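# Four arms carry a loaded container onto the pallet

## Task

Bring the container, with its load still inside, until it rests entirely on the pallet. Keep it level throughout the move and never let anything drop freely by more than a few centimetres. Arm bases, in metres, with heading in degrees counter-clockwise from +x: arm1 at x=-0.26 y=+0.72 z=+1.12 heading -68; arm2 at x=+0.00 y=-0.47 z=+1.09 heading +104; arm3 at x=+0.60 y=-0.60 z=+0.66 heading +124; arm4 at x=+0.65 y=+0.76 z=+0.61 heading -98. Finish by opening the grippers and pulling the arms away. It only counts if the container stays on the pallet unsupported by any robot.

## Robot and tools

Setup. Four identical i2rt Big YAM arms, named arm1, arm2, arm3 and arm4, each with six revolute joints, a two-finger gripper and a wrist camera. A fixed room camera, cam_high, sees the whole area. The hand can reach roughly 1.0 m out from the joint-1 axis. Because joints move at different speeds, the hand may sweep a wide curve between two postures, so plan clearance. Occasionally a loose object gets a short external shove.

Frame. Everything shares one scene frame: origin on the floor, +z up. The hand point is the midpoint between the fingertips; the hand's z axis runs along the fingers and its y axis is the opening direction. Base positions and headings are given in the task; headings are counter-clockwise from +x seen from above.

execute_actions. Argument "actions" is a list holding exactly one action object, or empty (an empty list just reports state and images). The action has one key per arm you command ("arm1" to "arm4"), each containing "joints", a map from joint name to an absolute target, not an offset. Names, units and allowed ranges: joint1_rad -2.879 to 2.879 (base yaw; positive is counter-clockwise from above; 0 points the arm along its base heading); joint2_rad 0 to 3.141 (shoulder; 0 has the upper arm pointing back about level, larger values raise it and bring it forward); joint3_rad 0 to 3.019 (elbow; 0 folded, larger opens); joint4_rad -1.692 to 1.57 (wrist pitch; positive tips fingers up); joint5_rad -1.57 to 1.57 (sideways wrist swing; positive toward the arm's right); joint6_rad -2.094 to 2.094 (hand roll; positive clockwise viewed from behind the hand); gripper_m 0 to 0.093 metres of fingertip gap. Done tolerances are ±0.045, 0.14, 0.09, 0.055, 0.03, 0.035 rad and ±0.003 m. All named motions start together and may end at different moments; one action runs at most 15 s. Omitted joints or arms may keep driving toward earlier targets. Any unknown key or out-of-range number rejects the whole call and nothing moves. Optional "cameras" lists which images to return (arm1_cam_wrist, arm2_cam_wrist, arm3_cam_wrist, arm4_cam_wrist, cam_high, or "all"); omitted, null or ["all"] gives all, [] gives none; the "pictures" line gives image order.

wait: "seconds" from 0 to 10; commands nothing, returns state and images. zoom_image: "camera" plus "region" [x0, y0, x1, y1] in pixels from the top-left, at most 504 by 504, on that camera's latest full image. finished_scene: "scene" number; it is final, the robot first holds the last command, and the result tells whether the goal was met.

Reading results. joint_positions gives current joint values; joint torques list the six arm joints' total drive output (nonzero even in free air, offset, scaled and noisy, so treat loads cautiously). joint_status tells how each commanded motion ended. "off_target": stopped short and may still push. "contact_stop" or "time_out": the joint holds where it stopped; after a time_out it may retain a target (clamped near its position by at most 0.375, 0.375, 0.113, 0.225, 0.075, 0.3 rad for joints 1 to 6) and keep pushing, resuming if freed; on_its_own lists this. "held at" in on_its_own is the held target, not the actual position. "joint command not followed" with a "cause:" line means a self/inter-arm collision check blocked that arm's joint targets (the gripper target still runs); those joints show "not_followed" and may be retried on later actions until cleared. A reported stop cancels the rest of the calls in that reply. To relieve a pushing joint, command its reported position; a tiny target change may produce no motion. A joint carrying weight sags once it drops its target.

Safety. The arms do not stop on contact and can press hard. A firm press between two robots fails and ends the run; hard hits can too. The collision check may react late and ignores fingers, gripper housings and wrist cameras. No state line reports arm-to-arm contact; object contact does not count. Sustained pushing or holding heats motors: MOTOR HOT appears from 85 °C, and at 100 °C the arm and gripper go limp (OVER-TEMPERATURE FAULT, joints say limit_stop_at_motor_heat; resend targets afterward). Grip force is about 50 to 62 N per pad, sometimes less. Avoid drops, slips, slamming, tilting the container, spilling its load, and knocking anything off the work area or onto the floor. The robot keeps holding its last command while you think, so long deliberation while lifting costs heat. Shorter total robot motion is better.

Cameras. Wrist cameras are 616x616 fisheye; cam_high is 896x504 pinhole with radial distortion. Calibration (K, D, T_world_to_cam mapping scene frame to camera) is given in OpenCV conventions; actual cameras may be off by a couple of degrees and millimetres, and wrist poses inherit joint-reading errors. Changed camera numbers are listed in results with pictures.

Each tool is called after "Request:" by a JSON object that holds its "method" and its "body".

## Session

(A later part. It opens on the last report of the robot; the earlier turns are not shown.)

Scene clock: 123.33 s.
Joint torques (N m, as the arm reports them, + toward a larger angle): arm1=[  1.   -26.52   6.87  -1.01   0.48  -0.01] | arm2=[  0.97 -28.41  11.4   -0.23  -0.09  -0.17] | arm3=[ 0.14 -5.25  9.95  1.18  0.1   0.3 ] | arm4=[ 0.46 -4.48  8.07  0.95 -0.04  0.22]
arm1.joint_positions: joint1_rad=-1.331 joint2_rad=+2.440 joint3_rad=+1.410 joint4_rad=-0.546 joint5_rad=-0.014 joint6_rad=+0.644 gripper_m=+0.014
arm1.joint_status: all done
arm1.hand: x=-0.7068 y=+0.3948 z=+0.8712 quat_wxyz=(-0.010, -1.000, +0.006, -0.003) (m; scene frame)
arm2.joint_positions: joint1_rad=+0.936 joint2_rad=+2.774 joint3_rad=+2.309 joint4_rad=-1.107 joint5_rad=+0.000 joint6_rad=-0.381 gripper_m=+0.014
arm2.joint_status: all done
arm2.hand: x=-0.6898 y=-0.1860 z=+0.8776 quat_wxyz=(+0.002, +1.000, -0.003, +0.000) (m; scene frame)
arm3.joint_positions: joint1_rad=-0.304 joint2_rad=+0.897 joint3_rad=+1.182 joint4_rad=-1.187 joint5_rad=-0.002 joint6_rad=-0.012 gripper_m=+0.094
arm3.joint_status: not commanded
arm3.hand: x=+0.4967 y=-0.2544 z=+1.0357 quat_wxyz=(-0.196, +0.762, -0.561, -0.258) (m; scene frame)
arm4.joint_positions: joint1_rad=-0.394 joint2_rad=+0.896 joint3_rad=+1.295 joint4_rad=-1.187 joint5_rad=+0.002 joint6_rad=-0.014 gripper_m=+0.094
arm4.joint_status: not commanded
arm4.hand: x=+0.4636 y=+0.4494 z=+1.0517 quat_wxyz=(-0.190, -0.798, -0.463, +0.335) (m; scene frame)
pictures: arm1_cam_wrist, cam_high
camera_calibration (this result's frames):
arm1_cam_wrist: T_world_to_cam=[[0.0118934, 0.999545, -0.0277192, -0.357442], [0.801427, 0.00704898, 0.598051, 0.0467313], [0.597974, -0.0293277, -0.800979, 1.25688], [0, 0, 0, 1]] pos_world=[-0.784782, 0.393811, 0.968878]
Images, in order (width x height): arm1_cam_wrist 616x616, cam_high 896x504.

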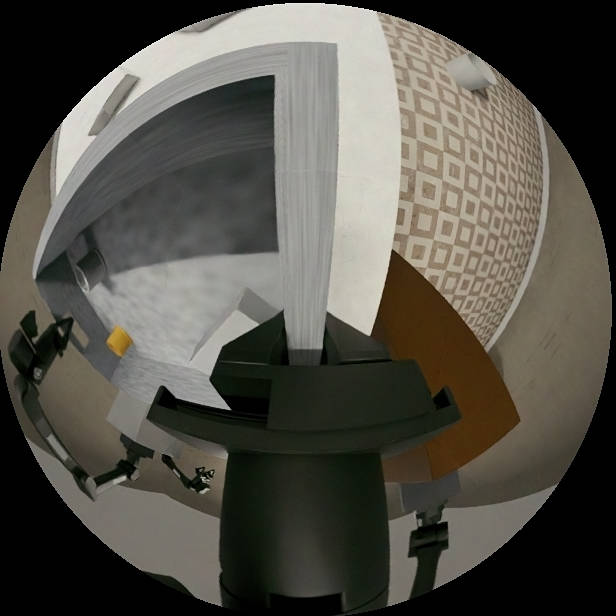

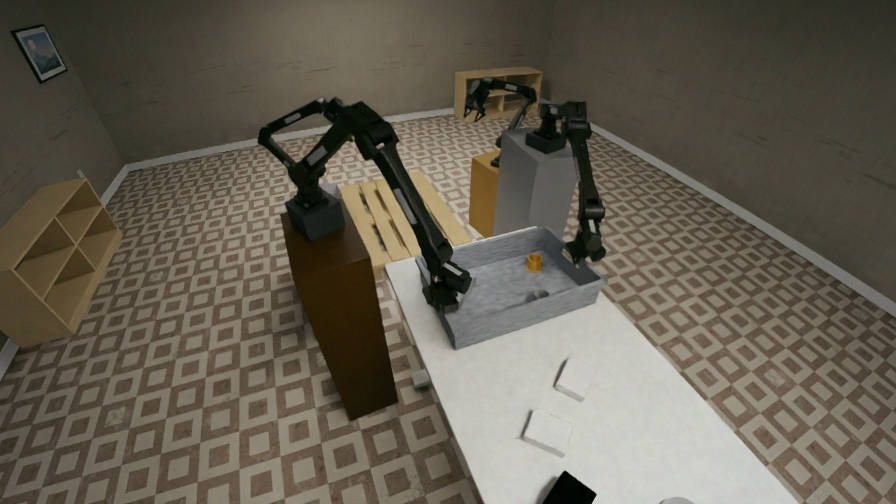

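Request:
{"method": "execute_actions", "body": {"actions": [{"arm1":{"joints":{"joint2_rad":2.46,"joint3_rad":1.44,"joint4_rad":-0.52}},"arm2":{"joints":{"joint2_rad":2.81,"joint3_rad":2.34,"joint4_rad":-1.08}}}], "cameras": []}}

Request:
{"method": "execute_actions", "body": {"actions": [{"arm1":{"joints":{"gripper_m":0.06}},"arm2":{"joints":{"gripper_m":0.06}}}], "cameras": ["cam_high"]}}

Scene clock: 126.80 s.
Joint torques (N m, as the arm reports them, + toward a larger angle): arm1=[  0.59 -22.02   7.37   0.38   0.93   0.  ] | arm2=[  0.81 -22.1   11.39   1.09  -0.31  -0.16] | arm3=[ 0.05 -5.21  9.94  1.15  0.1   0.3 ] | arm4=[ 0.59 -4.3   8.17  0.97 -0.04  0.21]
arm1.joint_positions: joint1_rad=-1.328 joint2_rad=+2.475 joint3_rad=+1.412 joint4_rad=-0.524 joint5_rad=-0.025 joint6_rad=+0.643 gripper_m=+0.014
arm1.joint_status: all done
arm1.hand: x=-0.6994 y=+0.3958 z=+0.8533 quat_wxyz=(-0.011, -1.000, +0.004, -0.011) (m; scene frame)
arm2.joint_positions: joint1_rad=+0.934 joint2_rad=+2.798 joint3_rad=+2.309 joint4_rad=-1.098 joint5_rad=+0.007 joint6_rad=-0.381 gripper_m=+0.014
arm2.joint_status: all done
arm2.hand: x=-0.6831 y=-0.1859 z=+0.8604 quat_wxyz=(+0.001, +1.000, -0.004, +0.009) (m; scene frame)
arm3.joint_positions: joint1_rad=-0.304 joint2_rad=+0.897 joint3_rad=+1.182 joint4_rad=-1.187 joint5_rad=-0.002 joint6_rad=-0.012 gripper_m=+0.094
arm3.joint_status: not commanded
arm3.hand: x=+0.4967 y=-0.2544 z=+1.0357 quat_wxyz=(-0.196, +0.762, -0.561, -0.258) (m; scene frame)
arm4.joint_positions: joint1_rad=-0.394 joint2_rad=+0.896 joint3_rad=+1.295 joint4_rad=-1.187 joint5_rad=+0.002 joint6_rad=-0.014 gripper_m=+0.094
arm4.joint_status: not commanded
arm4.hand: x=+0.4636 y=+0.4494 z=+1.0517 quat_wxyz=(-0.190, -0.798, -0.463, +0.335) (m; scene frame)
pictures: none
No camera images: the call's "cameras" was empty. Leave "cameras" out to get every camera's image.

Scene clock: 127.43 s.
Joint torques (N m, as the arm reports them, + toward a larger angle): arm1=[  0.63 -22.21   7.52   0.34   0.13   0.01] | arm2=[  0.31 -22.01  11.29   0.49  -0.19  -0.03] | arm3=[ 0.14 -5.28  9.94  1.15  0.1   0.3 ] | arm4=[ 0.72 -4.24  8.1   0.98 -0.04  0.23]
arm1.joint_positions: joint1_rad=-1.328 joint2_rad=+2.475 joint3_rad=+1.412 joint4_rad=-0.524 joint5_rad=-0.004 joint6_rad=+0.643 gripper_m=+0.060
arm1.joint_status: all done
arm1.hand: x=-0.7014 y=+0.3986 z=+0.8533 quat_wxyz=(-0.003, -1.000, +0.004, -0.005) (m; scene frame)
arm2.joint_positions: joint1_rad=+0.934 joint2_rad=+2.798 joint3_rad=+2.309 joint4_rad=-1.090 joint5_rad=+0.003 joint6_rad=-0.390 gripper_m=+0.060
arm2.joint_status: all done
arm2.hand: x=-0.6853 y=-0.1859 z=+0.8604 quat_wxyz=(+0.002, +1.000, +0.001, +0.004) (m; scene frame)
arm3.joint_positions: joint1_rad=-0.304 joint2_rad=+0.897 joint3_rad=+1.182 joint4_rad=-1.187 joint5_rad=-0.002 joint6_rad=-0.012 gripper_m=+0.094
arm3.joint_status: not commanded
arm3.hand: x=+0.4967 y=-0.2544 z=+1.0357 quat_wxyz=(-0.196, +0.762, -0.561, -0.258) (m; scene frame)
arm4.joint_positions: joint1_rad=-0.394 joint2_rad=+0.896 joint3_rad=+1.295 joint4_rad=-1.187 joint5_rad=+0.002 joint6_rad=-0.014 gripper_m=+0.094
arm4.joint_status: not commanded
arm4.hand: x=+0.4636 y=+0.4494 z=+1.0517 quat_wxyz=(-0.190, -0.798, -0.463, +0.335) (m; scene frame)
pictures: cam_high
Images, in order (width x height): cam_high 896x504.

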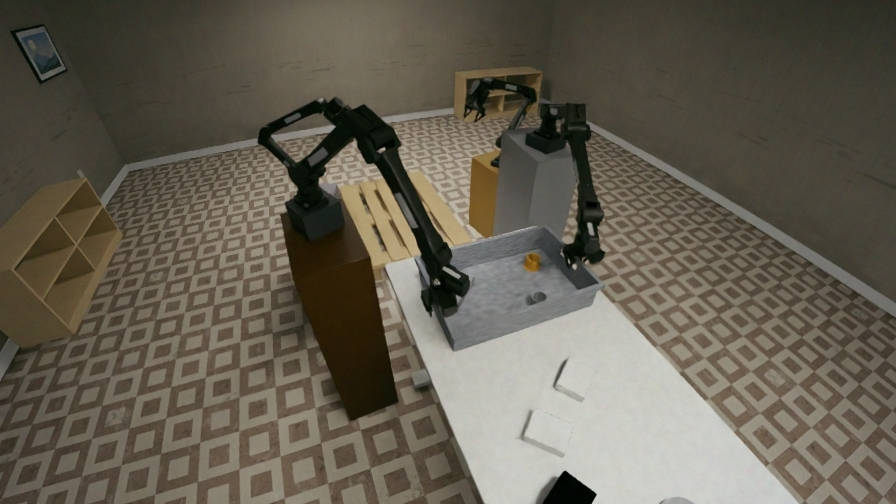

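Request:
{"method": "execute_actions", "body": {"actions": [{"arm1":{"joints":{"joint2_rad":2.2,"joint3_rad":1.35,"joint4_rad":-0.69,"gripper_m":0.093}},"arm2":{"joints":{"joint2_rad":2.55,"joint3_rad":2.2,"joint4_rad":-1.18,"gripper_m":0.08}}}], "cameras": []}}

Request:
{"method": "execute_actions", "body": {"actions": [{"arm1":{"joints":{"joint2_rad":2.4,"joint3_rad":2.095,"joint4_rad":-1.055,"joint6_rad":-0.91}},"arm2":{"joints":{"joint1_rad":0.875,"joint2_rad":2.36,"joint3_rad":1.76,"joint4_rad":-0.93,"joint6_rad":-0.44}}}], "cameras": []}}

Request:
{"method": "execute_actions", "body": {"actions": [{"arm1":{"joints":{"joint2_rad":2.585}},"arm2":{"joints":{"joint2_rad":2.59,"joint3_rad":1.825,"joint4_rad":-0.785}}}], "cameras": ["arm1_cam_wrist","arm2_cam_wrist"]}}

Scene clock: 155.67 s.
Joint torques (N m, as the arm reports them, + toward a larger angle): arm1=[  0.62 -20.     7.95  -0.17   0.11   0.  ] | arm2=[  0.8  -21.14  10.12   0.21  -0.18  -0.03] | arm3=[ 0.1  -5.26  9.95  1.16  0.1   0.29] | arm4=[ 0.43 -4.35  8.07  0.95 -0.05  0.22]
arm1.joint_positions: joint1_rad=-1.328 joint2_rad=+2.200 joint3_rad=+1.335 joint4_rad=-0.676 joint5_rad=-0.004 joint6_rad=+0.643 gripper_m=+0.093
arm1.joint_status: all done
arm1.hand: x=-0.7098 y=+0.3932 z=+0.9820 quat_wxyz=(-0.016, -1.000, +0.004, +0.014) (m; scene frame)
arm2.joint_positions: joint1_rad=+0.934 joint2_rad=+2.535 joint3_rad=+2.193 joint4_rad=-1.176 joint5_rad=+0.003 joint6_rad=-0.390 gripper_m=+0.080
arm2.joint_status: all done
arm2.hand: x=-0.6923 y=-0.1825 z=+1.0080 quat_wxyz=(-0.009, +1.000, +0.001, -0.024) (m; scene frame)
arm3.joint_positions: joint1_rad=-0.304 joint2_rad=+0.897 joint3_rad=+1.182 joint4_rad=-1.187 joint5_rad=-0.002 joint6_rad=-0.012 gripper_m=+0.094
arm3.joint_status: not commanded
arm3.hand: x=+0.4967 y=-0.2544 z=+1.0357 quat_wxyz=(-0.196, +0.762, -0.561, -0.258) (m; scene frame)
arm4.joint_positions: joint1_rad=-0.394 joint2_rad=+0.896 joint3_rad=+1.295 joint4_rad=-1.187 joint5_rad=+0.002 joint6_rad=-0.014 gripper_m=+0.094
arm4.joint_status: not commanded
arm4.hand: x=+0.4636 y=+0.4494 z=+1.0517 quat_wxyz=(-0.190, -0.798, -0.463, +0.335) (m; scene frame)
pictures: none
No camera images: the call's "cameras" was empty. Leave "cameras" out to get every camera's image.

Scene clock: 157.83 s.
Joint torques (N m, as the arm reports them, + toward a larger angle): arm1=[  0.61 -25.18  12.09   0.06  -0.01  -0.06] | arm2=[  0.48 -19.79   8.66   0.7   -0.12  -0.03] | arm3=[ 0.14 -5.3   9.93  1.16  0.1   0.3 ] | arm4=[ 0.67 -4.48  8.09  0.94 -0.03  0.23]
arm1.joint_positions: joint1_rad=-1.328 joint2_rad=+2.399 joint3_rad=+2.067 joint4_rad=-1.041 joint5_rad=-0.004 joint6_rad=-0.896 gripper_m=+0.093
arm1.joint_status: all done
arm1.hand: x=-0.8712 y=+0.2752 z=+1.0946 quat_wxyz=(+0.009, -0.717, -0.689, +0.104) (m; scene frame)
arm2.joint_positions: joint1_rad=+0.871 joint2_rad=+2.356 joint3_rad=+1.759 joint4_rad=-0.938 joint5_rad=+0.001 joint6_rad=-0.430 gripper_m=+0.080
arm2.joint_status: all done
arm2.hand: x=-0.5995 y=-0.1758 z=+0.9814 quat_wxyz=(-0.007, +1.000, -0.011, -0.016) (m; scene frame)
arm3.joint_positions: joint1_rad=-0.304 joint2_rad=+0.897 joint3_rad=+1.182 joint4_rad=-1.187 joint5_rad=-0.002 joint6_rad=-0.012 gripper_m=+0.094
arm3.joint_status: not commanded
arm3.hand: x=+0.4967 y=-0.2544 z=+1.0357 quat_wxyz=(-0.196, +0.762, -0.561, -0.258) (m; scene frame)
arm4.joint_positions: joint1_rad=-0.394 joint2_rad=+0.896 joint3_rad=+1.295 joint4_rad=-1.187 joint5_rad=+0.002 joint6_rad=-0.014 gripper_m=+0.094
arm4.joint_status: not commanded
arm4.hand: x=+0.4636 y=+0.4494 z=+1.0517 quat_wxyz=(-0.190, -0.798, -0.463, +0.335) (m; scene frame)
pictures: none
No camera images: the call's "cameras" was empty. Leave "cameras" out to get every camera's image.

Scene clock: 159.17 s.
Joint torques (N m, as the arm reports them, + toward a larger angle): arm1=[  0.7  -27.04  10.56  -0.21  -0.02  -0.1 ] | arm2=[  1.05 -20.28   8.19   0.65  -0.18  -0.08] | arm3=[-0.01 -5.27  9.95  1.15  0.1   0.3 ] | arm4=[ 0.7  -4.31  8.15  0.95 -0.03  0.22]
arm1.joint_positions: joint1_rad=-1.328 joint2_rad=+2.602 joint3_rad=+2.070 joint4_rad=-1.045 joint5_rad=-0.004 joint6_rad=-0.896 gripper_m=+0.093
arm1.joint_status: all done
arm1.hand: x=-0.8344 y=+0.3014 z=+0.9506 quat_wxyz=(-0.004, -0.721, -0.693, +0.003) (m; scene frame)
arm2.joint_positions: joint1_rad=+0.871 joint2_rad=+2.587 joint3_rad=+1.812 joint4_rad=-0.791 joint5_rad=+0.000 joint6_rad=-0.430 gripper_m=+0.080
arm2.joint_status: all done
arm2.hand: x=-0.5916 y=-0.1806 z=+0.8501 quat_wxyz=(+0.001, +1.000, -0.011, -0.002) (m; scene frame)
arm3.joint_positions: joint1_rad=-0.304 joint2_rad=+0.897 joint3_rad=+1.182 joint4_rad=-1.187 joint5_rad=-0.002 joint6_rad=-0.012 gripper_m=+0.094
arm3.joint_status: not commanded
arm3.hand: x=+0.4967 y=-0.2544 z=+1.0357 quat_wxyz=(-0.196, +0.762, -0.561, -0.258) (m; scene frame)
arm4.joint_positions: joint1_rad=-0.394 joint2_rad=+0.896 joint3_rad=+1.295 joint4_rad=-1.187 joint5_rad=+0.002 joint6_rad=-0.014 gripper_m=+0.094
arm4.joint_status: not commanded
arm4.hand: x=+0.4636 y=+0.4494 z=+1.0517 quat_wxyz=(-0.190, -0.798, -0.463, +0.335) (m; scene frame)
pictures: arm1_cam_wrist, arm2_cam_wrist
camera_calibration (this result's frames):
arm1_cam_wrist: T_world_to_cam=[[-0.999181, 0.0390394, -0.0106622, -0.830715], [0.0254489, 0.810983, 0.584516, -0.774712], [0.031466, 0.583766, -0.811312, 0.746338], [0, 0, 0, 1]] pos_world=[-0.833803, 0.225022, 1.04949]
arm2_cam_wrist: T_world_to_cam=[[0.0150247, 0.999776, 0.0149213, 0.174297], [0.814892, -0.0208911, 0.579236, -0.00686772], [0.579418, 0.00345637, -0.815023, 1.16302], [0, 0, 0, 1]] pos_world=[-0.670895, -0.178421, 0.949263]
Images, in order (width x height): arm1_cam_wrist 616x616, arm2_cam_wrist 616x616.

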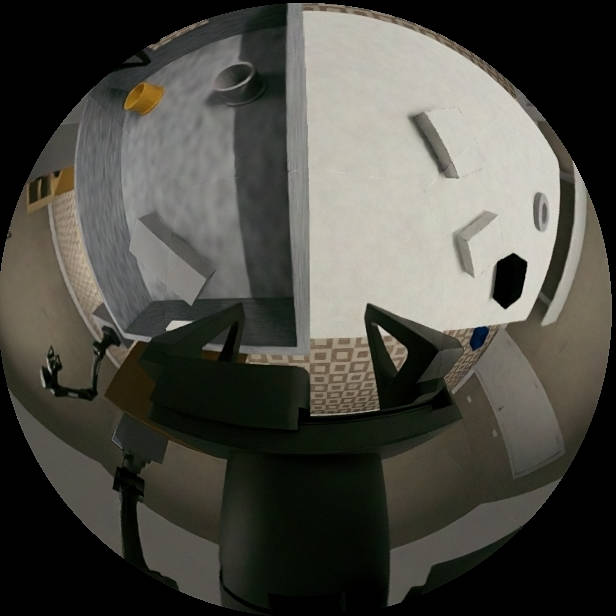

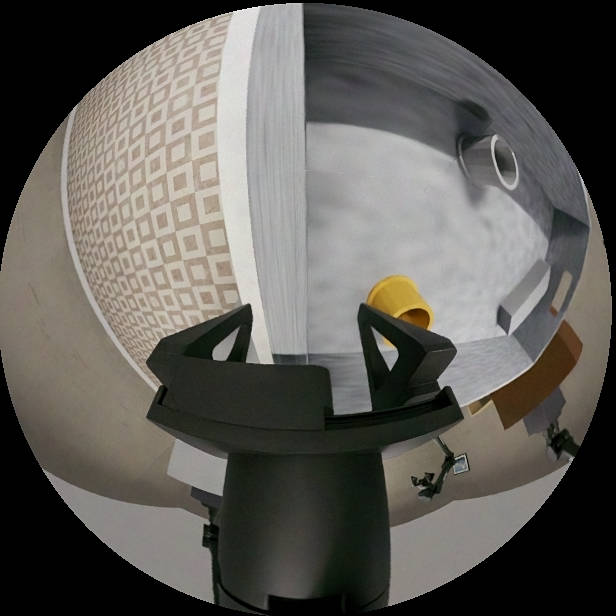

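Request:
{"method": "execute_actions", "body": {"actions": [{"arm1":{"joints":{"joint2_rad":2.78,"joint3_rad":2.19,"joint4_rad":-0.945,"joint6_rad":-0.93}},"arm2":{"joints":{"joint1_rad":0.888}}}], "cameras": []}}

Request:
{"method": "execute_actions", "body": {"actions": [{"arm1":{"joints":{"gripper_m":0}},"arm2":{"joints":{"gripper_m":0}}}], "cameras": ["arm1_cam_wrist","arm2_cam_wrist"]}}

Request:
{"method": "execute_actions", "body": {"actions": [{"arm1":{"joints":{"joint2_rad":2.64,"joint3_rad":2.175,"joint4_rad":-1.02}},"arm2":{"joints":{"joint2_rad":2.45,"joint3_rad":1.815,"joint4_rad":-0.86,"joint5_rad":0.02}}}], "cameras": ["arm1_cam_wrist","arm2_cam_wrist","cam_high"]}}

Scene clock: 168.67 s.
Joint torques (N m, as the arm reports them, + toward a larger angle): arm1=[  0.7  -27.68  10.17   0.68  -0.02  -0.09] | arm2=[  1.18 -19.99   8.42   0.59  -0.14  -0.05] | arm3=[ 0.11 -5.26  9.97  1.18  0.1   0.3 ] | arm4=[ 0.55 -4.26  8.11  0.92 -0.03  0.21]
arm1.joint_positions: joint1_rad=-1.327 joint2_rad=+2.802 joint3_rad=+2.165 joint4_rad=-0.956 joint5_rad=-0.004 joint6_rad=-0.916 gripper_m=+0.093
arm1.joint_status: all done
arm1.hand: x=-0.8297 y=+0.3038 z=+0.8425 quat_wxyz=(-0.005, -0.714, -0.700, -0.005) (m; scene frame)
arm2.joint_positions: joint1_rad=+0.884 joint2_rad=+2.587 joint3_rad=+1.812 joint4_rad=-0.791 joint5_rad=+0.000 joint6_rad=-0.430 gripper_m=+0.080
arm2.joint_status: all done
arm2.hand: x=-0.5951 y=-0.1880 z=+0.8501 quat_wxyz=(+0.001, +1.000, -0.004, -0.002) (m; scene frame)
arm3.joint_positions: joint1_rad=-0.304 joint2_rad=+0.897 joint3_rad=+1.182 joint4_rad=-1.187 joint5_rad=-0.002 joint6_rad=-0.012 gripper_m=+0.094
arm3.joint_status: not commanded
arm3.hand: x=+0.4967 y=-0.2544 z=+1.0357 quat_wxyz=(-0.196, +0.762, -0.561, -0.258) (m; scene frame)
arm4.joint_positions: joint1_rad=-0.394 joint2_rad=+0.896 joint3_rad=+1.295 joint4_rad=-1.187 joint5_rad=+0.002 joint6_rad=-0.014 gripper_m=+0.094
arm4.joint_status: not commanded
arm4.hand: x=+0.4636 y=+0.4494 z=+1.0517 quat_wxyz=(-0.190, -0.798, -0.463, +0.335) (m; scene frame)
pictures: none
No camera images: the call's "cameras" was empty. Leave "cameras" out to get every camera's image.

Scene clock: 169.37 s.
Joint torques (N m, as the arm reports them, + toward a larger angle): arm1=[  0.63 -28.07  10.05   0.67   0.07  -0.07] | arm2=[  0.49 -20.99   8.35   0.19  -1.02   0.01] | arm3=[ 0.11 -5.2   9.96  1.15  0.1   0.29] | arm4=[ 0.47 -4.38  8.14  0.9  -0.05  0.24]
arm1.joint_positions: joint1_rad=-1.327 joint2_rad=+2.802 joint3_rad=+2.165 joint4_rad=-0.956 joint5_rad=-0.006 joint6_rad=-0.920 gripper_m=+0.013
arm1.joint_status: gripper_m off_target (ended at +0.013, target +0.000)
arm1.hand: x=-0.8294 y=+0.3035 z=+0.8425 quat_wxyz=(-0.007, -0.713, -0.701, -0.005) (m; scene frame)
arm2.joint_positions: joint1_rad=+0.886 joint2_rad=+2.587 joint3_rad=+1.812 joint4_rad=-0.785 joint5_rad=+0.023 joint6_rad=-0.434 gripper_m=+0.014
arm2.joint_status: gripper_m off_target (ended at +0.014, target +0.000)
arm2.hand: x=-0.5956 y=-0.1854 z=+0.8502 quat_wxyz=(-0.011, +1.000, -0.001, +0.000) (m; scene frame)
arm3.joint_positions: joint1_rad=-0.304 joint2_rad=+0.897 joint3_rad=+1.182 joint4_rad=-1.187 joint5_rad=-0.002 joint6_rad=-0.012 gripper_m=+0.094
arm3.joint_status: not commanded
arm3.hand: x=+0.4967 y=-0.2544 z=+1.0357 quat_wxyz=(-0.196, +0.762, -0.561, -0.258) (m; scene frame)
arm4.joint_positions: joint1_rad=-0.394 joint2_rad=+0.896 joint3_rad=+1.295 joint4_rad=-1.187 joint5_rad=+0.002 joint6_rad=-0.014 gripper_m=+0.094
arm4.joint_status: not commanded
arm4.hand: x=+0.4636 y=+0.4494 z=+1.0517 quat_wxyz=(-0.190, -0.798, -0.463, +0.335) (m; scene frame)
pictures: arm1_cam_wrist, arm2_cam_wrist
camera_calibration (this result's frames):
arm1_cam_wrist: T_world_to_cam=[[-0.999564, 0.0154629, -0.0251567, -0.807938], [-0.00239822, 0.806608, 0.591081, -0.740682], [0.0294314, 0.590884, -0.80622, 0.649112], [0, 0, 0, 1]] pos_world=[-0.828467, 0.226384, 0.940805]
arm2_cam_wrist: T_world_to_cam=[[-0.00360452, 0.999256, 0.0384019, 0.14796], [0.812969, -0.0194333, 0.581983, -0.00690434], [0.582296, 0.0333173, -0.812294, 1.17038], [0, 0, 0, 1]] pos_world=[-0.675362, -0.186978, 0.94903]
Images, in order (width x height): arm1_cam_wrist 616x616, arm2_cam_wrist 616x616.

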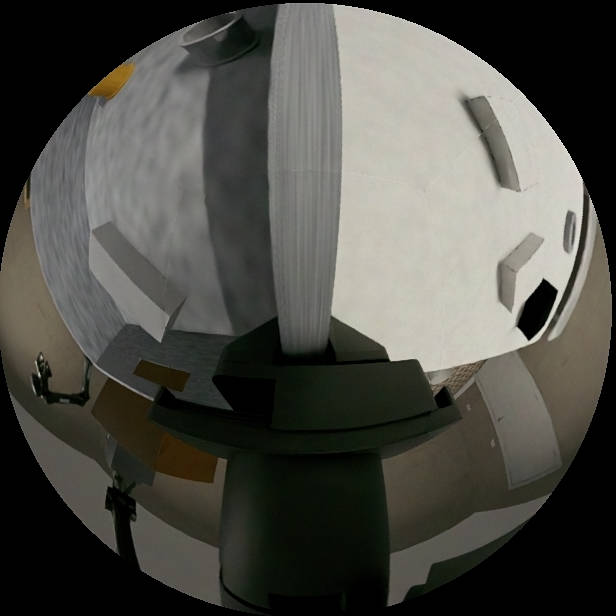

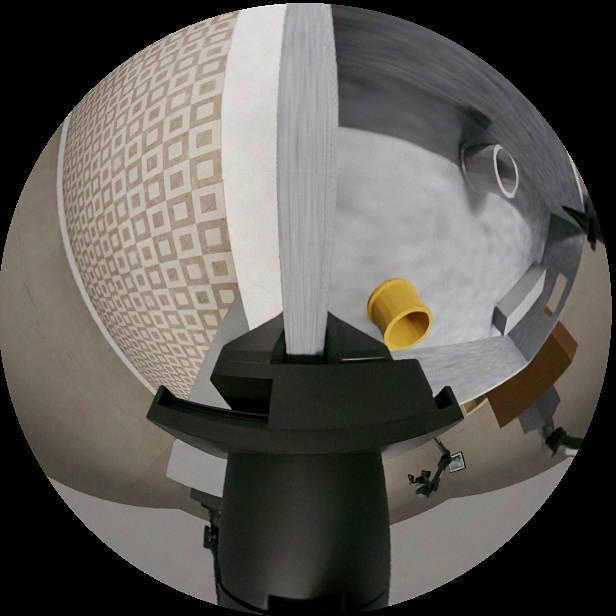

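Scene clock: 170.37 s.
Joint torques (N m, as the arm reports them, + toward a larger angle): arm1=[  1.33 -34.8   10.98  -1.44  -0.17   0.08] | arm2=[ -0.37 -25.58   9.67  -0.6    0.06  -0.05] | arm3=[ 0.06 -5.18  9.93  1.16  0.1   0.3 ] | arm4=[ 0.49 -4.42  8.11  0.89 -0.04  0.22]
arm1.joint_positions: joint1_rad=-1.329 joint2_rad=+2.732 joint3_rad=+2.143 joint4_rad=-0.976 joint5_rad=-0.001 joint6_rad=-0.933 gripper_m=+0.013
arm1.joint_status: all done
arm1.hand: x=-0.8404 y=+0.2982 z=+0.8844 quat_wxyz=(-0.002, -0.708, -0.706, +0.009) (m; scene frame)
arm2.joint_positions: joint1_rad=+0.893 joint2_rad=+2.515 joint3_rad=+1.796 joint4_rad=-0.837 joint5_rad=+0.016 joint6_rad=-0.433 gripper_m=+0.013
arm2.joint_status: all done
arm2.hand: x=-0.6019 y=-0.1881 z=+0.8912 quat_wxyz=(-0.008, +1.000, +0.001, -0.003) (m; scene frame)
arm3.joint_positions: joint1_rad=-0.304 joint2_rad=+0.897 joint3_rad=+1.182 joint4_rad=-1.187 joint5_rad=-0.002 joint6_rad=-0.012 gripper_m=+0.094
arm3.joint_status: not commanded
arm3.hand: x=+0.4967 y=-0.2544 z=+1.0357 quat_wxyz=(-0.196, +0.762, -0.561, -0.258) (m; scene frame)
arm4.joint_positions: joint1_rad=-0.394 joint2_rad=+0.896 joint3_rad=+1.295 joint4_rad=-1.187 joint5_rad=+0.002 joint6_rad=-0.014 gripper_m=+0.094
arm4.joint_status: not commanded
arm4.hand: x=+0.4636 y=+0.4494 z=+1.0517 quat_wxyz=(-0.190, -0.798, -0.463, +0.335) (m; scene frame)
pictures: arm1_cam_wrist, arm2_cam_wrist, cam_high
camera_calibration (this result's frames):
arm1_cam_wrist: T_world_to_cam=[[-0.999994, 0.00327487, 0.00125684, -0.837903], [0.00339563, 0.813883, 0.581018, -0.749644], [0.000879842, 0.581019, -0.81389, 0.672086], [0, 0, 0, 1]] pos_world=[-0.835944, 0.222372, 0.983614]
arm2_cam_wrist: T_world_to_cam=[[-0.00839396, 0.999405, 0.0334666, 0.150662], [0.816843, -0.0124519, 0.576726, -0.0174098], [0.576799, 0.032178, -0.816252, 1.2074], [0, 0, 0, 1]] pos_world=[-0.680939, -0.189641, 0.990538]
Images, in order (width x height): arm1_cam_wrist 616x616, arm2_cam_wrist 616x616, cam_high 896x504.

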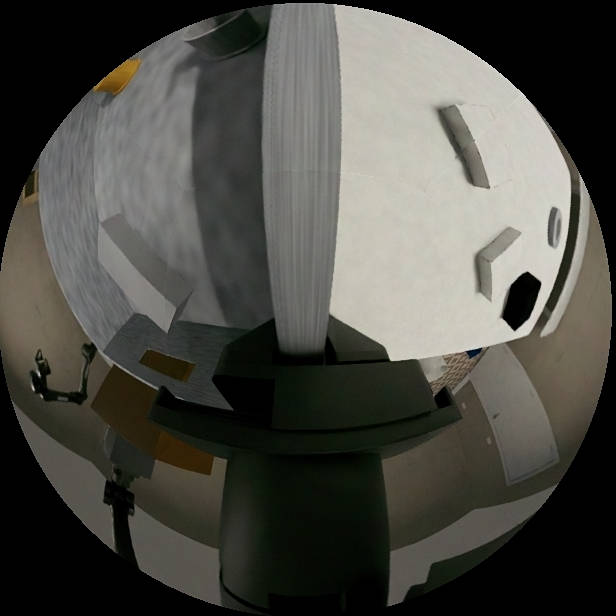

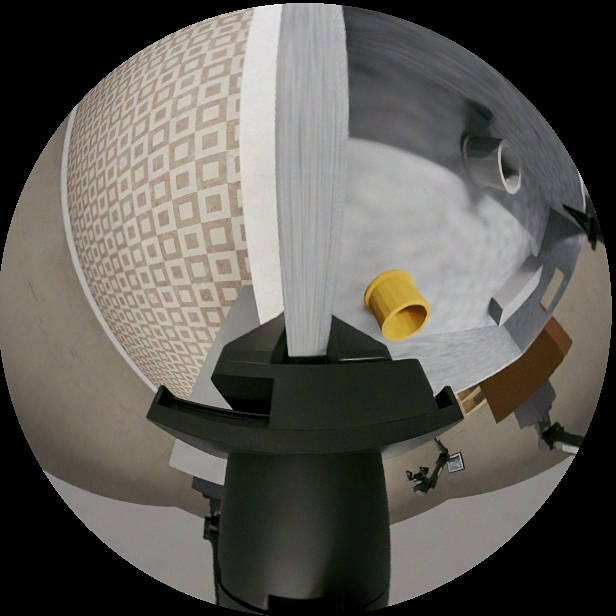

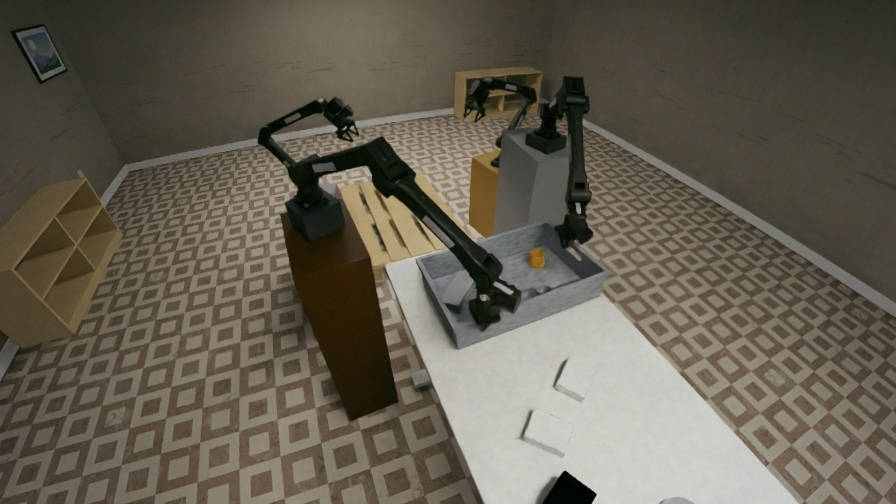

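Request:
{"method": "execute_actions", "body": {"actions": [{"arm1":{"joints":{"joint2_rad":2.71,"joint3_rad":2.18,"joint4_rad":-1.0}},"arm2":{"joints":{"joint2_rad":2.52,"joint3_rad":1.82,"joint4_rad":-0.83}}}], "cameras": []}}

Request:
{"method": "execute_actions", "body": {"actions": [{"arm1":{"joints":{"joint2_rad":2.785,"joint3_rad":2.19,"joint4_rad":-0.945}},"arm2":{"joints":{"joint2_rad":2.595,"joint3_rad":1.825,"joint4_rad":-0.785,"joint5_rad":0}}}], "cameras": []}}

Request:
{"method": "execute_actions", "body": {"actions": [{"arm1":{"joints":{"gripper_m":0.05}},"arm2":{"joints":{"gripper_m":0.07}}}], "cameras": ["cam_high"]}}

Scene clock: 178.23 s.
Joint torques (N m, as the arm reports them, + toward a larger angle): arm1=[  0.24 -31.56  11.1   -0.78  -0.28  -0.01] | arm2=[  1.2  -23.04   9.15  -0.23  -1.05   0.01] | arm3=[ 0.1  -5.21  9.95  1.17  0.09  0.29] | arm4=[ 0.59 -4.32  8.11  0.88 -0.03  0.22]
arm1.joint_positions: joint1_rad=-1.322 joint2_rad=+2.766 joint3_rad=+2.143 joint4_rad=-0.977 joint5_rad=+0.003 joint6_rad=-0.926 gripper_m=+0.013
arm1.joint_status: all done
arm1.hand: x=-0.8275 y=+0.3023 z=+0.8610 quat_wxyz=(-0.002, -0.708, -0.706, -0.009) (m; scene frame)
arm2.joint_positions: joint1_rad=+0.887 joint2_rad=+2.555 joint3_rad=+1.796 joint4_rad=-0.823 joint5_rad=+0.046 joint6_rad=-0.437 gripper_m=+0.013
arm2.joint_status: all done
arm2.hand: x=-0.5890 y=-0.1847 z=+0.8662 quat_wxyz=(-0.017, +1.000, +0.001, +0.015) (m; scene frame)
arm3.joint_positions: joint1_rad=-0.304 joint2_rad=+0.897 joint3_rad=+1.182 joint4_rad=-1.187 joint5_rad=-0.002 joint6_rad=-0.012 gripper_m=+0.094
arm3.joint_status: not commanded
arm3.hand: x=+0.4967 y=-0.2544 z=+1.0357 quat_wxyz=(-0.196, +0.762, -0.561, -0.258) (m; scene frame)
arm4.joint_positions: joint1_rad=-0.394 joint2_rad=+0.896 joint3_rad=+1.295 joint4_rad=-1.187 joint5_rad=+0.002 joint6_rad=-0.014 gripper_m=+0.094
arm4.joint_status: not commanded
arm4.hand: x=+0.4636 y=+0.4494 z=+1.0517 quat_wxyz=(-0.190, -0.798, -0.463, +0.335) (m; scene frame)
pictures: none
No camera images: the call's "cameras" was empty. Leave "cameras" out to get every camera's image.

Scene clock: 180.00 s.
Joint torques (N m, as the arm reports them, + toward a larger angle): arm1=[  0.21 -26.66  11.86   0.74  -0.12  -0.09] | arm2=[  1.22 -19.07   9.59   0.49  -1.79   0.02] | arm3=[ 0.14 -5.33  9.93  1.17  0.1   0.3 ] | arm4=[ 0.53 -4.38  8.08  0.95 -0.03  0.22]
arm1.joint_positions: joint1_rad=-1.322 joint2_rad=+2.793 joint3_rad=+2.143 joint4_rad=-0.960 joint5_rad=-0.001 joint6_rad=-0.916 gripper_m=+0.012
arm1.joint_status: all done
arm1.hand: x=-0.8214 y=+0.3055 z=+0.8422 quat_wxyz=(-0.005, -0.712, -0.702, -0.014) (m; scene frame)
arm2.joint_positions: joint1_rad=+0.885 joint2_rad=+2.581 joint3_rad=+1.796 joint4_rad=-0.791 joint5_rad=+0.043 joint6_rad=-0.433 gripper_m=+0.013
arm2.joint_status: joint5_rad time_out (moved -0.003 of -0.046); the others done
arm2.on_its_own: joint5_rad reads +0.043 and still pushes toward +0.000 since a time_out
arm2.hand: x=-0.5872 y=-0.1843 z=+0.8499 quat_wxyz=(-0.017, +1.000, -0.003, +0.011) (m; scene frame)
arm3.joint_positions: joint1_rad=-0.304 joint2_rad=+0.897 joint3_rad=+1.182 joint4_rad=-1.187 joint5_rad=-0.002 joint6_rad=-0.012 gripper_m=+0.094
arm3.joint_status: not commanded
arm3.hand: x=+0.4967 y=-0.2544 z=+1.0357 quat_wxyz=(-0.196, +0.762, -0.561, -0.258) (m; scene frame)
arm4.joint_positions: joint1_rad=-0.394 joint2_rad=+0.896 joint3_rad=+1.295 joint4_rad=-1.187 joint5_rad=+0.002 joint6_rad=-0.014 gripper_m=+0.094
arm4.joint_status: not commanded
arm4.hand: x=+0.4636 y=+0.4494 z=+1.0517 quat_wxyz=(-0.190, -0.798, -0.463, +0.335) (m; scene frame)
pictures: none
No camera images: the call's "cameras" was empty. Leave "cameras" out to get every camera's image.

not run: a stop came earlier in this reply.

Request:
{"method": "execute_actions", "body": {"actions": [{"arm1":{"joints":{"gripper_m":0.09}},"arm2":{"joints":{"gripper_m":0.08}}}], "cameras": []}}

Request:
{"method": "execute_actions", "body": {"actions": [{"arm1":{"joints":{"joint1_rad":-1.265,"joint3_rad":2.355,"joint4_rad":-1.045,"joint6_rad":-0.86}},"arm2":{"joints":{"joint2_rad":2.38,"joint3_rad":1.8,"joint4_rad":-0.97}}}], "cameras": []}}

Request:
{"method": "execute_actions", "body": {"actions": [{"arm1":{"joints":{"joint2_rad":2.86}},"arm2":{"joints":{"joint1_rad":0.504,"joint2_rad":2.445,"joint3_rad":1.865,"joint6_rad":0.77}}}], "cameras": ["arm1_cam_wrist","arm2_cam_wrist"]}}

Scene clock: 196.13 s.
Joint torques (N m, as the arm reports them, + toward a larger angle): arm1=[  0.57 -27.07  11.94   0.75  -0.12  -0.09] | arm2=[  1.79 -19.4    9.22   0.68  -0.23  -0.05] | arm3=[ 0.1  -5.29  9.95  1.15  0.1   0.3 ] | arm4=[ 0.45 -4.52  8.09  0.94 -0.03  0.23]
arm1.joint_positions: joint1_rad=-1.322 joint2_rad=+2.793 joint3_rad=+2.143 joint4_rad=-0.960 joint5_rad=-0.001 joint6_rad=-0.917 gripper_m=+0.090
arm1.joint_status: all done
arm1.hand: x=-0.8215 y=+0.3054 z=+0.8422 quat_wxyz=(-0.005, -0.712, -0.702, -0.014) (m; scene frame)
arm2.joint_positions: joint1_rad=+0.884 joint2_rad=+2.581 joint3_rad=+1.796 joint4_rad=-0.791 joint5_rad=+0.003 joint6_rad=-0.432 gripper_m=+0.080
arm2.joint_status: all done
arm2.on_its_own: joint5_rad moved -0.040 to your old target +0.000
arm2.hand: x=-0.5898 y=-0.1900 z=+0.8497 quat_wxyz=(+0.001, +1.000, -0.003, +0.003) (m; scene frame)
arm3.joint_positions: joint1_rad=-0.304 joint2_rad=+0.897 joint3_rad=+1.182 joint4_rad=-1.187 joint5_rad=-0.002 joint6_rad=-0.012 gripper_m=+0.094
arm3.joint_status: not commanded
arm3.hand: x=+0.4967 y=-0.2544 z=+1.0357 quat_wxyz=(-0.196, +0.762, -0.561, -0.258) (m; scene frame)
arm4.joint_positions: joint1_rad=-0.394 joint2_rad=+0.896 joint3_rad=+1.295 joint4_rad=-1.187 joint5_rad=+0.002 joint6_rad=-0.014 gripper_m=+0.094
arm4.joint_status: not commanded
arm4.hand: x=+0.4636 y=+0.4494 z=+1.0517 quat_wxyz=(-0.190, -0.798, -0.463, +0.335) (m; scene frame)
pictures: none
No camera images: the call's "cameras" was empty. Leave "cameras" out to get every camera's image.

Scene clock: 197.50 s.
Joint torques (N m, as the arm reports them, + toward a larger angle): arm1=[ -0.63 -27.56  12.    -0.26  -0.13   0.15] | arm2=[  1.   -20.03   9.25  -0.11  -0.2   -0.04] | arm3=[ 0.15 -5.23  9.92  1.14  0.1   0.3 ] | arm4=[ 0.7  -4.56  8.1   0.88 -0.03  0.22]
arm1.joint_positions: joint1_rad=-1.258 joint2_rad=+2.790 joint3_rad=+2.318 joint4_rad=-1.031 joint5_rad=-0.001 joint6_rad=-0.874 gripper_m=+0.090
arm1.joint_status: all done
arm1.hand: x=-0.8412 y=+0.2309 z=+0.9024 quat_wxyz=(+0.000, -0.704, -0.709, +0.040) (m; scene frame)
arm2.joint_positions: joint1_rad=+0.884 joint2_rad=+2.367 joint3_rad=+1.790 joint4_rad=-0.963 joint5_rad=+0.003 joint6_rad=-0.432 gripper_m=+0.080
arm2.joint_status: all done
arm2.hand: x=-0.6079 y=-0.1810 z=+0.9839 quat_wxyz=(-0.006, +1.000, -0.004, -0.014) (m; scene frame)
arm3.joint_positions: joint1_rad=-0.304 joint2_rad=+0.897 joint3_rad=+1.182 joint4_rad=-1.187 joint5_rad=-0.002 joint6_rad=-0.012 gripper_m=+0.094
arm3.joint_status: not commanded
arm3.hand: x=+0.4967 y=-0.2544 z=+1.0357 quat_wxyz=(-0.196, +0.762, -0.561, -0.258) (m; scene frame)
arm4.joint_positions: joint1_rad=-0.394 joint2_rad=+0.896 joint3_rad=+1.295 joint4_rad=-1.187 joint5_rad=+0.002 joint6_rad=-0.014 gripper_m=+0.094
arm4.joint_status: not commanded
arm4.hand: x=+0.4636 y=+0.4494 z=+1.0517 quat_wxyz=(-0.190, -0.798, -0.463, +0.335) (m; scene frame)
pictures: none
No camera images: the call's "cameras" was empty. Leave "cameras" out to get every camera's image.

Scene clock: 199.47 s.
Joint torques (N m, as the arm reports them, + toward a larger angle): arm1=[ -0.43 -27.84  11.5   -0.3   -0.12   0.15] | arm2=[  0.55 -20.38  11.52  -0.03   0.05   0.17] | arm3=[ 0.13 -5.25  9.96  1.16  0.1   0.3 ] | arm4=[ 0.58 -4.55  8.11  0.95 -0.03  0.22]
arm1.joint_positions: joint1_rad=-1.258 joint2_rad=+2.879 joint3_rad=+2.318 joint4_rad=-1.033 joint5_rad=-0.001 joint6_rad=-0.874 gripper_m=+0.090
arm1.joint_status: all done
arm1.hand: x=-0.8151 y=+0.2527 z=+0.8381 quat_wxyz=(-0.003, -0.704, -0.710, -0.005) (m; scene frame)
arm2.joint_positions: joint1_rad=+0.503 joint2_rad=+2.432 joint3_rad=+1.827 joint4_rad=-0.963 joint5_rad=+0.001 joint6_rad=+0.760 gripper_m=+0.080
arm2.joint_status: all done
arm2.hand: x=-0.4594 y=+0.0228 z=+0.9530 quat_wxyz=(+0.001, +0.704, -0.710, +0.000) (m; scene frame)
arm3.joint_positions: joint1_rad=-0.304 joint2_rad=+0.897 joint3_rad=+1.182 joint4_rad=-1.187 joint5_rad=-0.002 joint6_rad=-0.012 gripper_m=+0.094
arm3.joint_status: not commanded
arm3.hand: x=+0.4967 y=-0.2544 z=+1.0357 quat_wxyz=(-0.196, +0.762, -0.561, -0.258) (m; scene frame)
arm4.joint_positions: joint1_rad=-0.394 joint2_rad=+0.896 joint3_rad=+1.295 joint4_rad=-1.187 joint5_rad=+0.002 joint6_rad=-0.014 gripper_m=+0.094
arm4.joint_status: not commanded
arm4.hand: x=+0.4636 y=+0.4494 z=+1.0517 quat_wxyz=(-0.190, -0.798, -0.463, +0.335) (m; scene frame)
pictures: arm1_cam_wrist, arm2_cam_wrist
camera_calibration (this result's frames):
arm1_cam_wrist: T_world_to_cam=[[-0.999749, -0.00774626, -0.0210021, -0.790747], [-0.0187238, 0.803572, 0.594913, -0.712878], [0.0122683, 0.595157, -0.803515, 0.657835], [0, 0, 0, 1]] pos_world=[-0.811967, 0.175208, 0.936074]
arm2_cam_wrist: T_world_to_cam=[[0.999882, -0.00246919, 0.0151836, 0.442437], [-0.0108673, -0.811969, 0.5836, -0.535375], [0.0108876, -0.583696, -0.8119, 0.918852], [0, 0, 0, 1]] pos_world=[-0.458207, 0.102715, 1.05174]
Images, in order (width x height): arm1_cam_wrist 616x616, arm2_cam_wrist 616x616.

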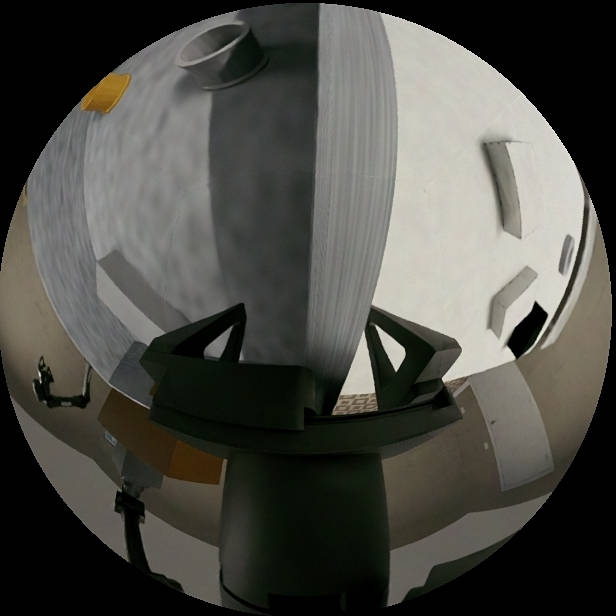

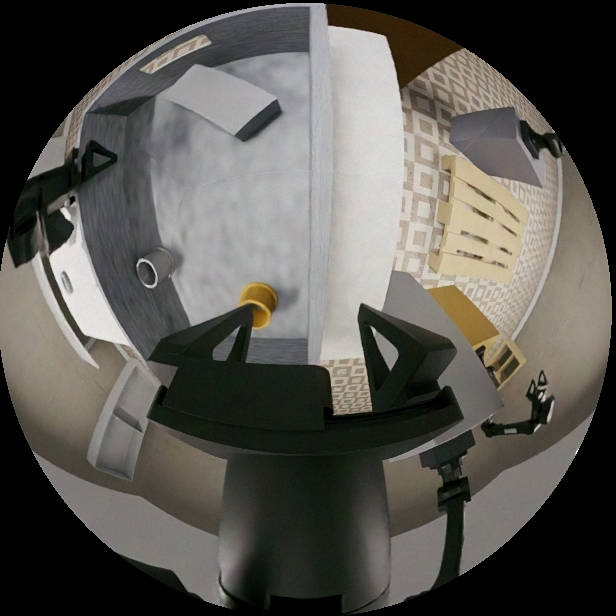

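Request:
{"method": "execute_actions", "body": {"actions": [{"arm1":{"joints":{"joint1_rad":-1.28,"joint3_rad":2.375,"joint6_rad":-0.85}},"arm2":{"joints":{"joint1_rad":0.483,"joint2_rad":2.62,"joint3_rad":1.885,"joint4_rad":-0.81,"joint6_rad":0.74}}}], "cameras": []}}

Request:
{"method": "execute_actions", "body": {"actions": [{"arm1":{"joints":{"gripper_m":0}},"arm2":{"joints":{"gripper_m":0}}}], "cameras": ["arm1_cam_wrist","arm2_cam_wrist"]}}

Scene clock: 204.90 s.
Joint torques (N m, as the arm reports them, + toward a larger angle): arm1=[ -0.39 -28.31  12.67  -0.28  -0.11   0.16] | arm2=[ -0.33 -21.1    8.71   0.59   0.02  -0.01] | arm3=[ 0.08 -5.26  9.96  1.15  0.1   0.3 ] | arm4=[ 0.58 -4.45  8.12  0.94 -0.04  0.23]
arm1.joint_positions: joint1_rad=-1.276 joint2_rad=+2.879 joint3_rad=+2.325 joint4_rad=-1.033 joint5_rad=-0.001 joint6_rad=-0.864 gripper_m=+0.090
arm1.joint_status: all done
arm1.hand: x=-0.8258 y=+0.2608 z=+0.8403 quat_wxyz=(-0.003, -0.714, -0.700, -0.002) (m; scene frame)
arm2.joint_positions: joint1_rad=+0.486 joint2_rad=+2.620 joint3_rad=+1.866 joint4_rad=-0.819 joint5_rad=+0.001 joint6_rad=+0.749 gripper_m=+0.080
arm2.joint_status: all done
arm2.hand: x=-0.4470 y=+0.0260 z=+0.8435 quat_wxyz=(+0.001, +0.702, -0.713, +0.002) (m; scene frame)
arm3.joint_positions: joint1_rad=-0.304 joint2_rad=+0.897 joint3_rad=+1.182 joint4_rad=-1.187 joint5_rad=-0.002 joint6_rad=-0.012 gripper_m=+0.094
arm3.joint_status: not commanded
arm3.hand: x=+0.4967 y=-0.2544 z=+1.0357 quat_wxyz=(-0.196, +0.762, -0.561, -0.258) (m; scene frame)
arm4.joint_positions: joint1_rad=-0.394 joint2_rad=+0.896 joint3_rad=+1.295 joint4_rad=-1.187 joint5_rad=+0.002 joint6_rad=-0.014 gripper_m=+0.094
arm4.joint_status: not commanded
arm4.hand: x=+0.4636 y=+0.4494 z=+1.0517 quat_wxyz=(-0.190, -0.798, -0.463, +0.335) (m; scene frame)
pictures: none
No camera images: the call's "cameras" was empty. Leave "cameras" out to get every camera's image.

Scene clock: 205.60 s.
Joint torques (N m, as the arm reports them, + toward a larger angle): arm1=[ -0.1  -28.43  12.66   0.09   0.19   0.18] | arm2=[  0.15 -20.46   8.77   0.13   0.68   0.06] | arm3=[-0.01 -5.2   9.95  1.16  0.1   0.3 ] | arm4=[ 0.44 -4.44  8.06  0.96 -0.02  0.22]
arm1.joint_positions: joint1_rad=-1.279 joint2_rad=+2.879 joint3_rad=+2.326 joint4_rad=-1.042 joint5_rad=-0.009 joint6_rad=-0.866 gripper_m=+0.012
arm1.joint_status: gripper_m off_target (ended at +0.012, target +0.000)
arm1.hand: x=-0.8246 y=+0.2625 z=+0.8406 quat_wxyz=(-0.008, -0.714, -0.700, -0.006) (m; scene frame)
arm2.joint_positions: joint1_rad=+0.485 joint2_rad=+2.620 joint3_rad=+1.866 joint4_rad=-0.807 joint5_rad=-0.015 joint6_rad=+0.745 gripper_m=+0.013
arm2.joint_status: gripper_m off_target (ended at +0.013, target +0.000)
arm2.hand: x=-0.4505 y=+0.0267 z=+0.8435 quat_wxyz=(+0.009, +0.703, -0.711, -0.004) (m; scene frame)
arm3.joint_positions: joint1_rad=-0.304 joint2_rad=+0.897 joint3_rad=+1.182 joint4_rad=-1.187 joint5_rad=-0.002 joint6_rad=-0.012 gripper_m=+0.094
arm3.joint_status: not commanded
arm3.hand: x=+0.4967 y=-0.2544 z=+1.0357 quat_wxyz=(-0.196, +0.762, -0.561, -0.258) (m; scene frame)
arm4.joint_positions: joint1_rad=-0.394 joint2_rad=+0.896 joint3_rad=+1.295 joint4_rad=-1.187 joint5_rad=+0.002 joint6_rad=-0.014 gripper_m=+0.094
arm4.joint_status: not commanded
arm4.hand: x=+0.4636 y=+0.4494 z=+1.0517 quat_wxyz=(-0.190, -0.798, -0.463, +0.335) (m; scene frame)
pictures: arm1_cam_wrist, arm2_cam_wrist
camera_calibration (this result's frames):
arm1_cam_wrist: T_world_to_cam=[[-0.999403, 0.0204384, -0.0278433, -0.801454], [0.0000368783, 0.80676, 0.590879, -0.704306], [0.0345395, 0.590525, -0.80628, 0.676024], [0, 0, 0, 1]] pos_world=[-0.824299, 0.185377, 0.938909]
arm2_cam_wrist: T_world_to_cam=[[0.999981, -0.00583213, -0.00201501, 0.449835], [-0.00353508, -0.809144, 0.5876, -0.468431], [-0.00505739, -0.587581, -0.809149, 0.822708], [0, 0, 0, 1]] pos_world=[-0.447321, 0.107004, 0.94185]
Images, in order (width x height): arm1_cam_wrist 616x616, arm2_cam_wrist 616x616.

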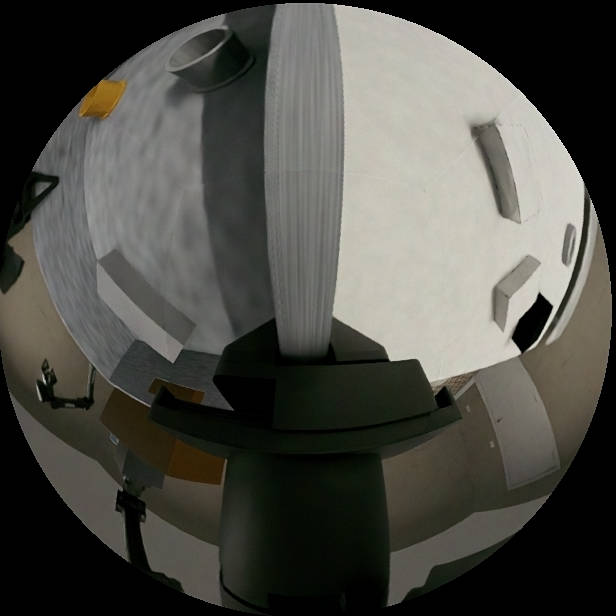

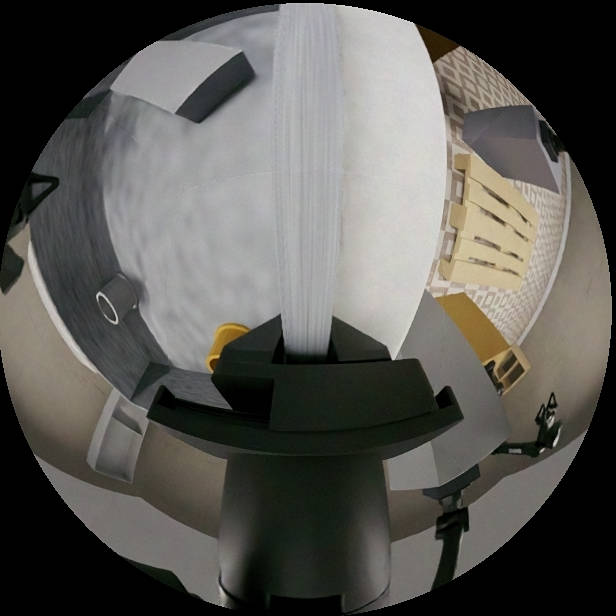

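Request:
{"method": "execute_actions", "body": {"actions": [{"arm1":{"joints":{"joint2_rad":2.69,"joint3_rad":2.3,"joint4_rad":-1.05,"joint6_rad":-0.866}},"arm2":{"joints":{"joint2_rad":2.47,"joint3_rad":1.87,"joint4_rad":-0.88}},"arm3":{"joints":{"joint1_rad":-0.75}},"arm4":{"joints":{"joint1_rad":0.2}}}], "cameras": ["arm1_cam_wrist","arm2_cam_wrist"]}}

Scene clock: 218.63 s.
Joint torques (N m, as the arm reports them, + toward a larger angle): arm1=[ -0.03 -37.78  12.27  -0.04   0.44   0.07] | arm2=[  1.08 -27.84   9.42  -0.72   0.89   0.08] | arm3=[-0.57 -5.18  9.94  1.16  0.09  0.29] | arm4=[ 1.13 -4.47  8.13  0.98 -0.03  0.22]
arm1.joint_positions: joint1_rad=-1.281 joint2_rad=+2.803 joint3_rad=+2.257 joint4_rad=-1.047 joint5_rad=-0.016 joint6_rad=-0.867 gripper_m=+0.012
arm1.joint_status: all done
arm1.hand: x=-0.8232 y=+0.2645 z=+0.8714 quat_wxyz=(-0.011, -0.715, -0.699, -0.005) (m; scene frame)
arm2.joint_positions: joint1_rad=+0.479 joint2_rad=+2.559 joint3_rad=+1.846 joint4_rad=-0.851 joint5_rad=-0.022 joint6_rad=+0.742 gripper_m=+0.013
arm2.joint_status: all done
arm2.hand: x=-0.4492 y=+0.0298 z=+0.8773 quat_wxyz=(+0.012, +0.702, -0.712, -0.003) (m; scene frame)
arm3.joint_positions: joint1_rad=-0.745 joint2_rad=+0.897 joint3_rad=+1.182 joint4_rad=-1.187 joint5_rad=-0.001 joint6_rad=-0.011 gripper_m=+0.094
arm3.joint_status: all done
arm3.hand: x=+0.6530 y=-0.2438 z=+1.0365 quat_wxyz=(-0.250, +0.621, -0.713, -0.209) (m; scene frame)
arm4.joint_positions: joint1_rad=+0.199 joint2_rad=+0.896 joint3_rad=+1.295 joint4_rad=-1.187 joint5_rad=+0.002 joint6_rad=-0.014 gripper_m=+0.094
arm4.joint_status: all done
arm4.hand: x=+0.6702 y=+0.3999 z=+1.0521 quat_wxyz=(-0.278, -0.627, -0.677, +0.267) (m; scene frame)
pictures: arm1_cam_wrist, arm2_cam_wrist
camera_calibration (this result's frames):
arm1_cam_wrist: T_world_to_cam=[[-0.999292, 0.0214927, -0.0308948, -0.796807], [-0.000689213, 0.810309, 0.586003, -0.7214], [0.0376291, 0.585609, -0.80972, 0.706477], [0, 0, 0, 1]] pos_world=[-0.823324, 0.187963, 0.970174]
arm2_cam_wrist: T_world_to_cam=[[0.999947, -0.00885767, -0.00528561, 0.451609], [-0.00400468, -0.80561, 0.592432, -0.490292], [-0.00950571, -0.59238, -0.805603, 0.846946], [0, 0, 0, 1]] pos_world=[-0.445497, 0.110729, 0.975154]
Images, in order (width x height): arm1_cam_wrist 616x616, arm2_cam_wrist 616x616.

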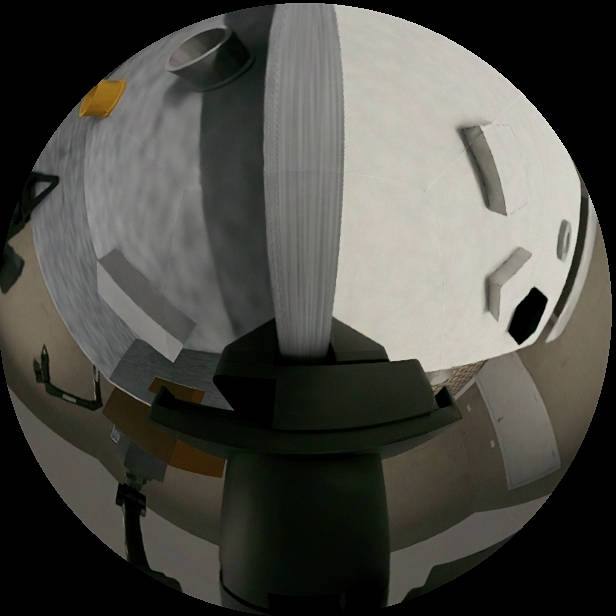

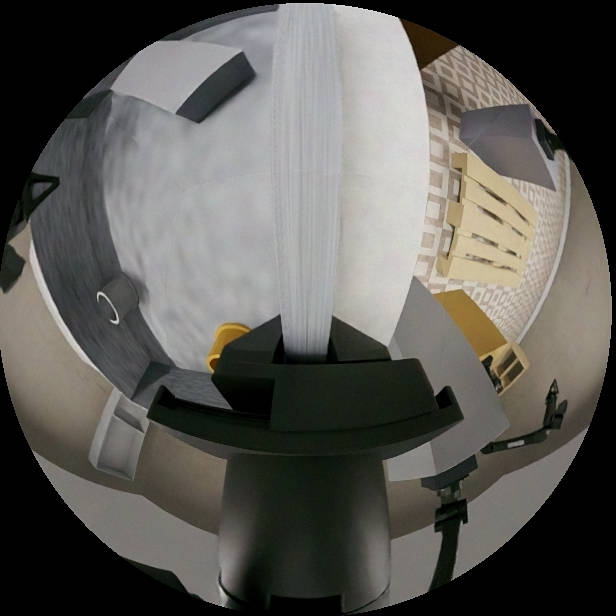

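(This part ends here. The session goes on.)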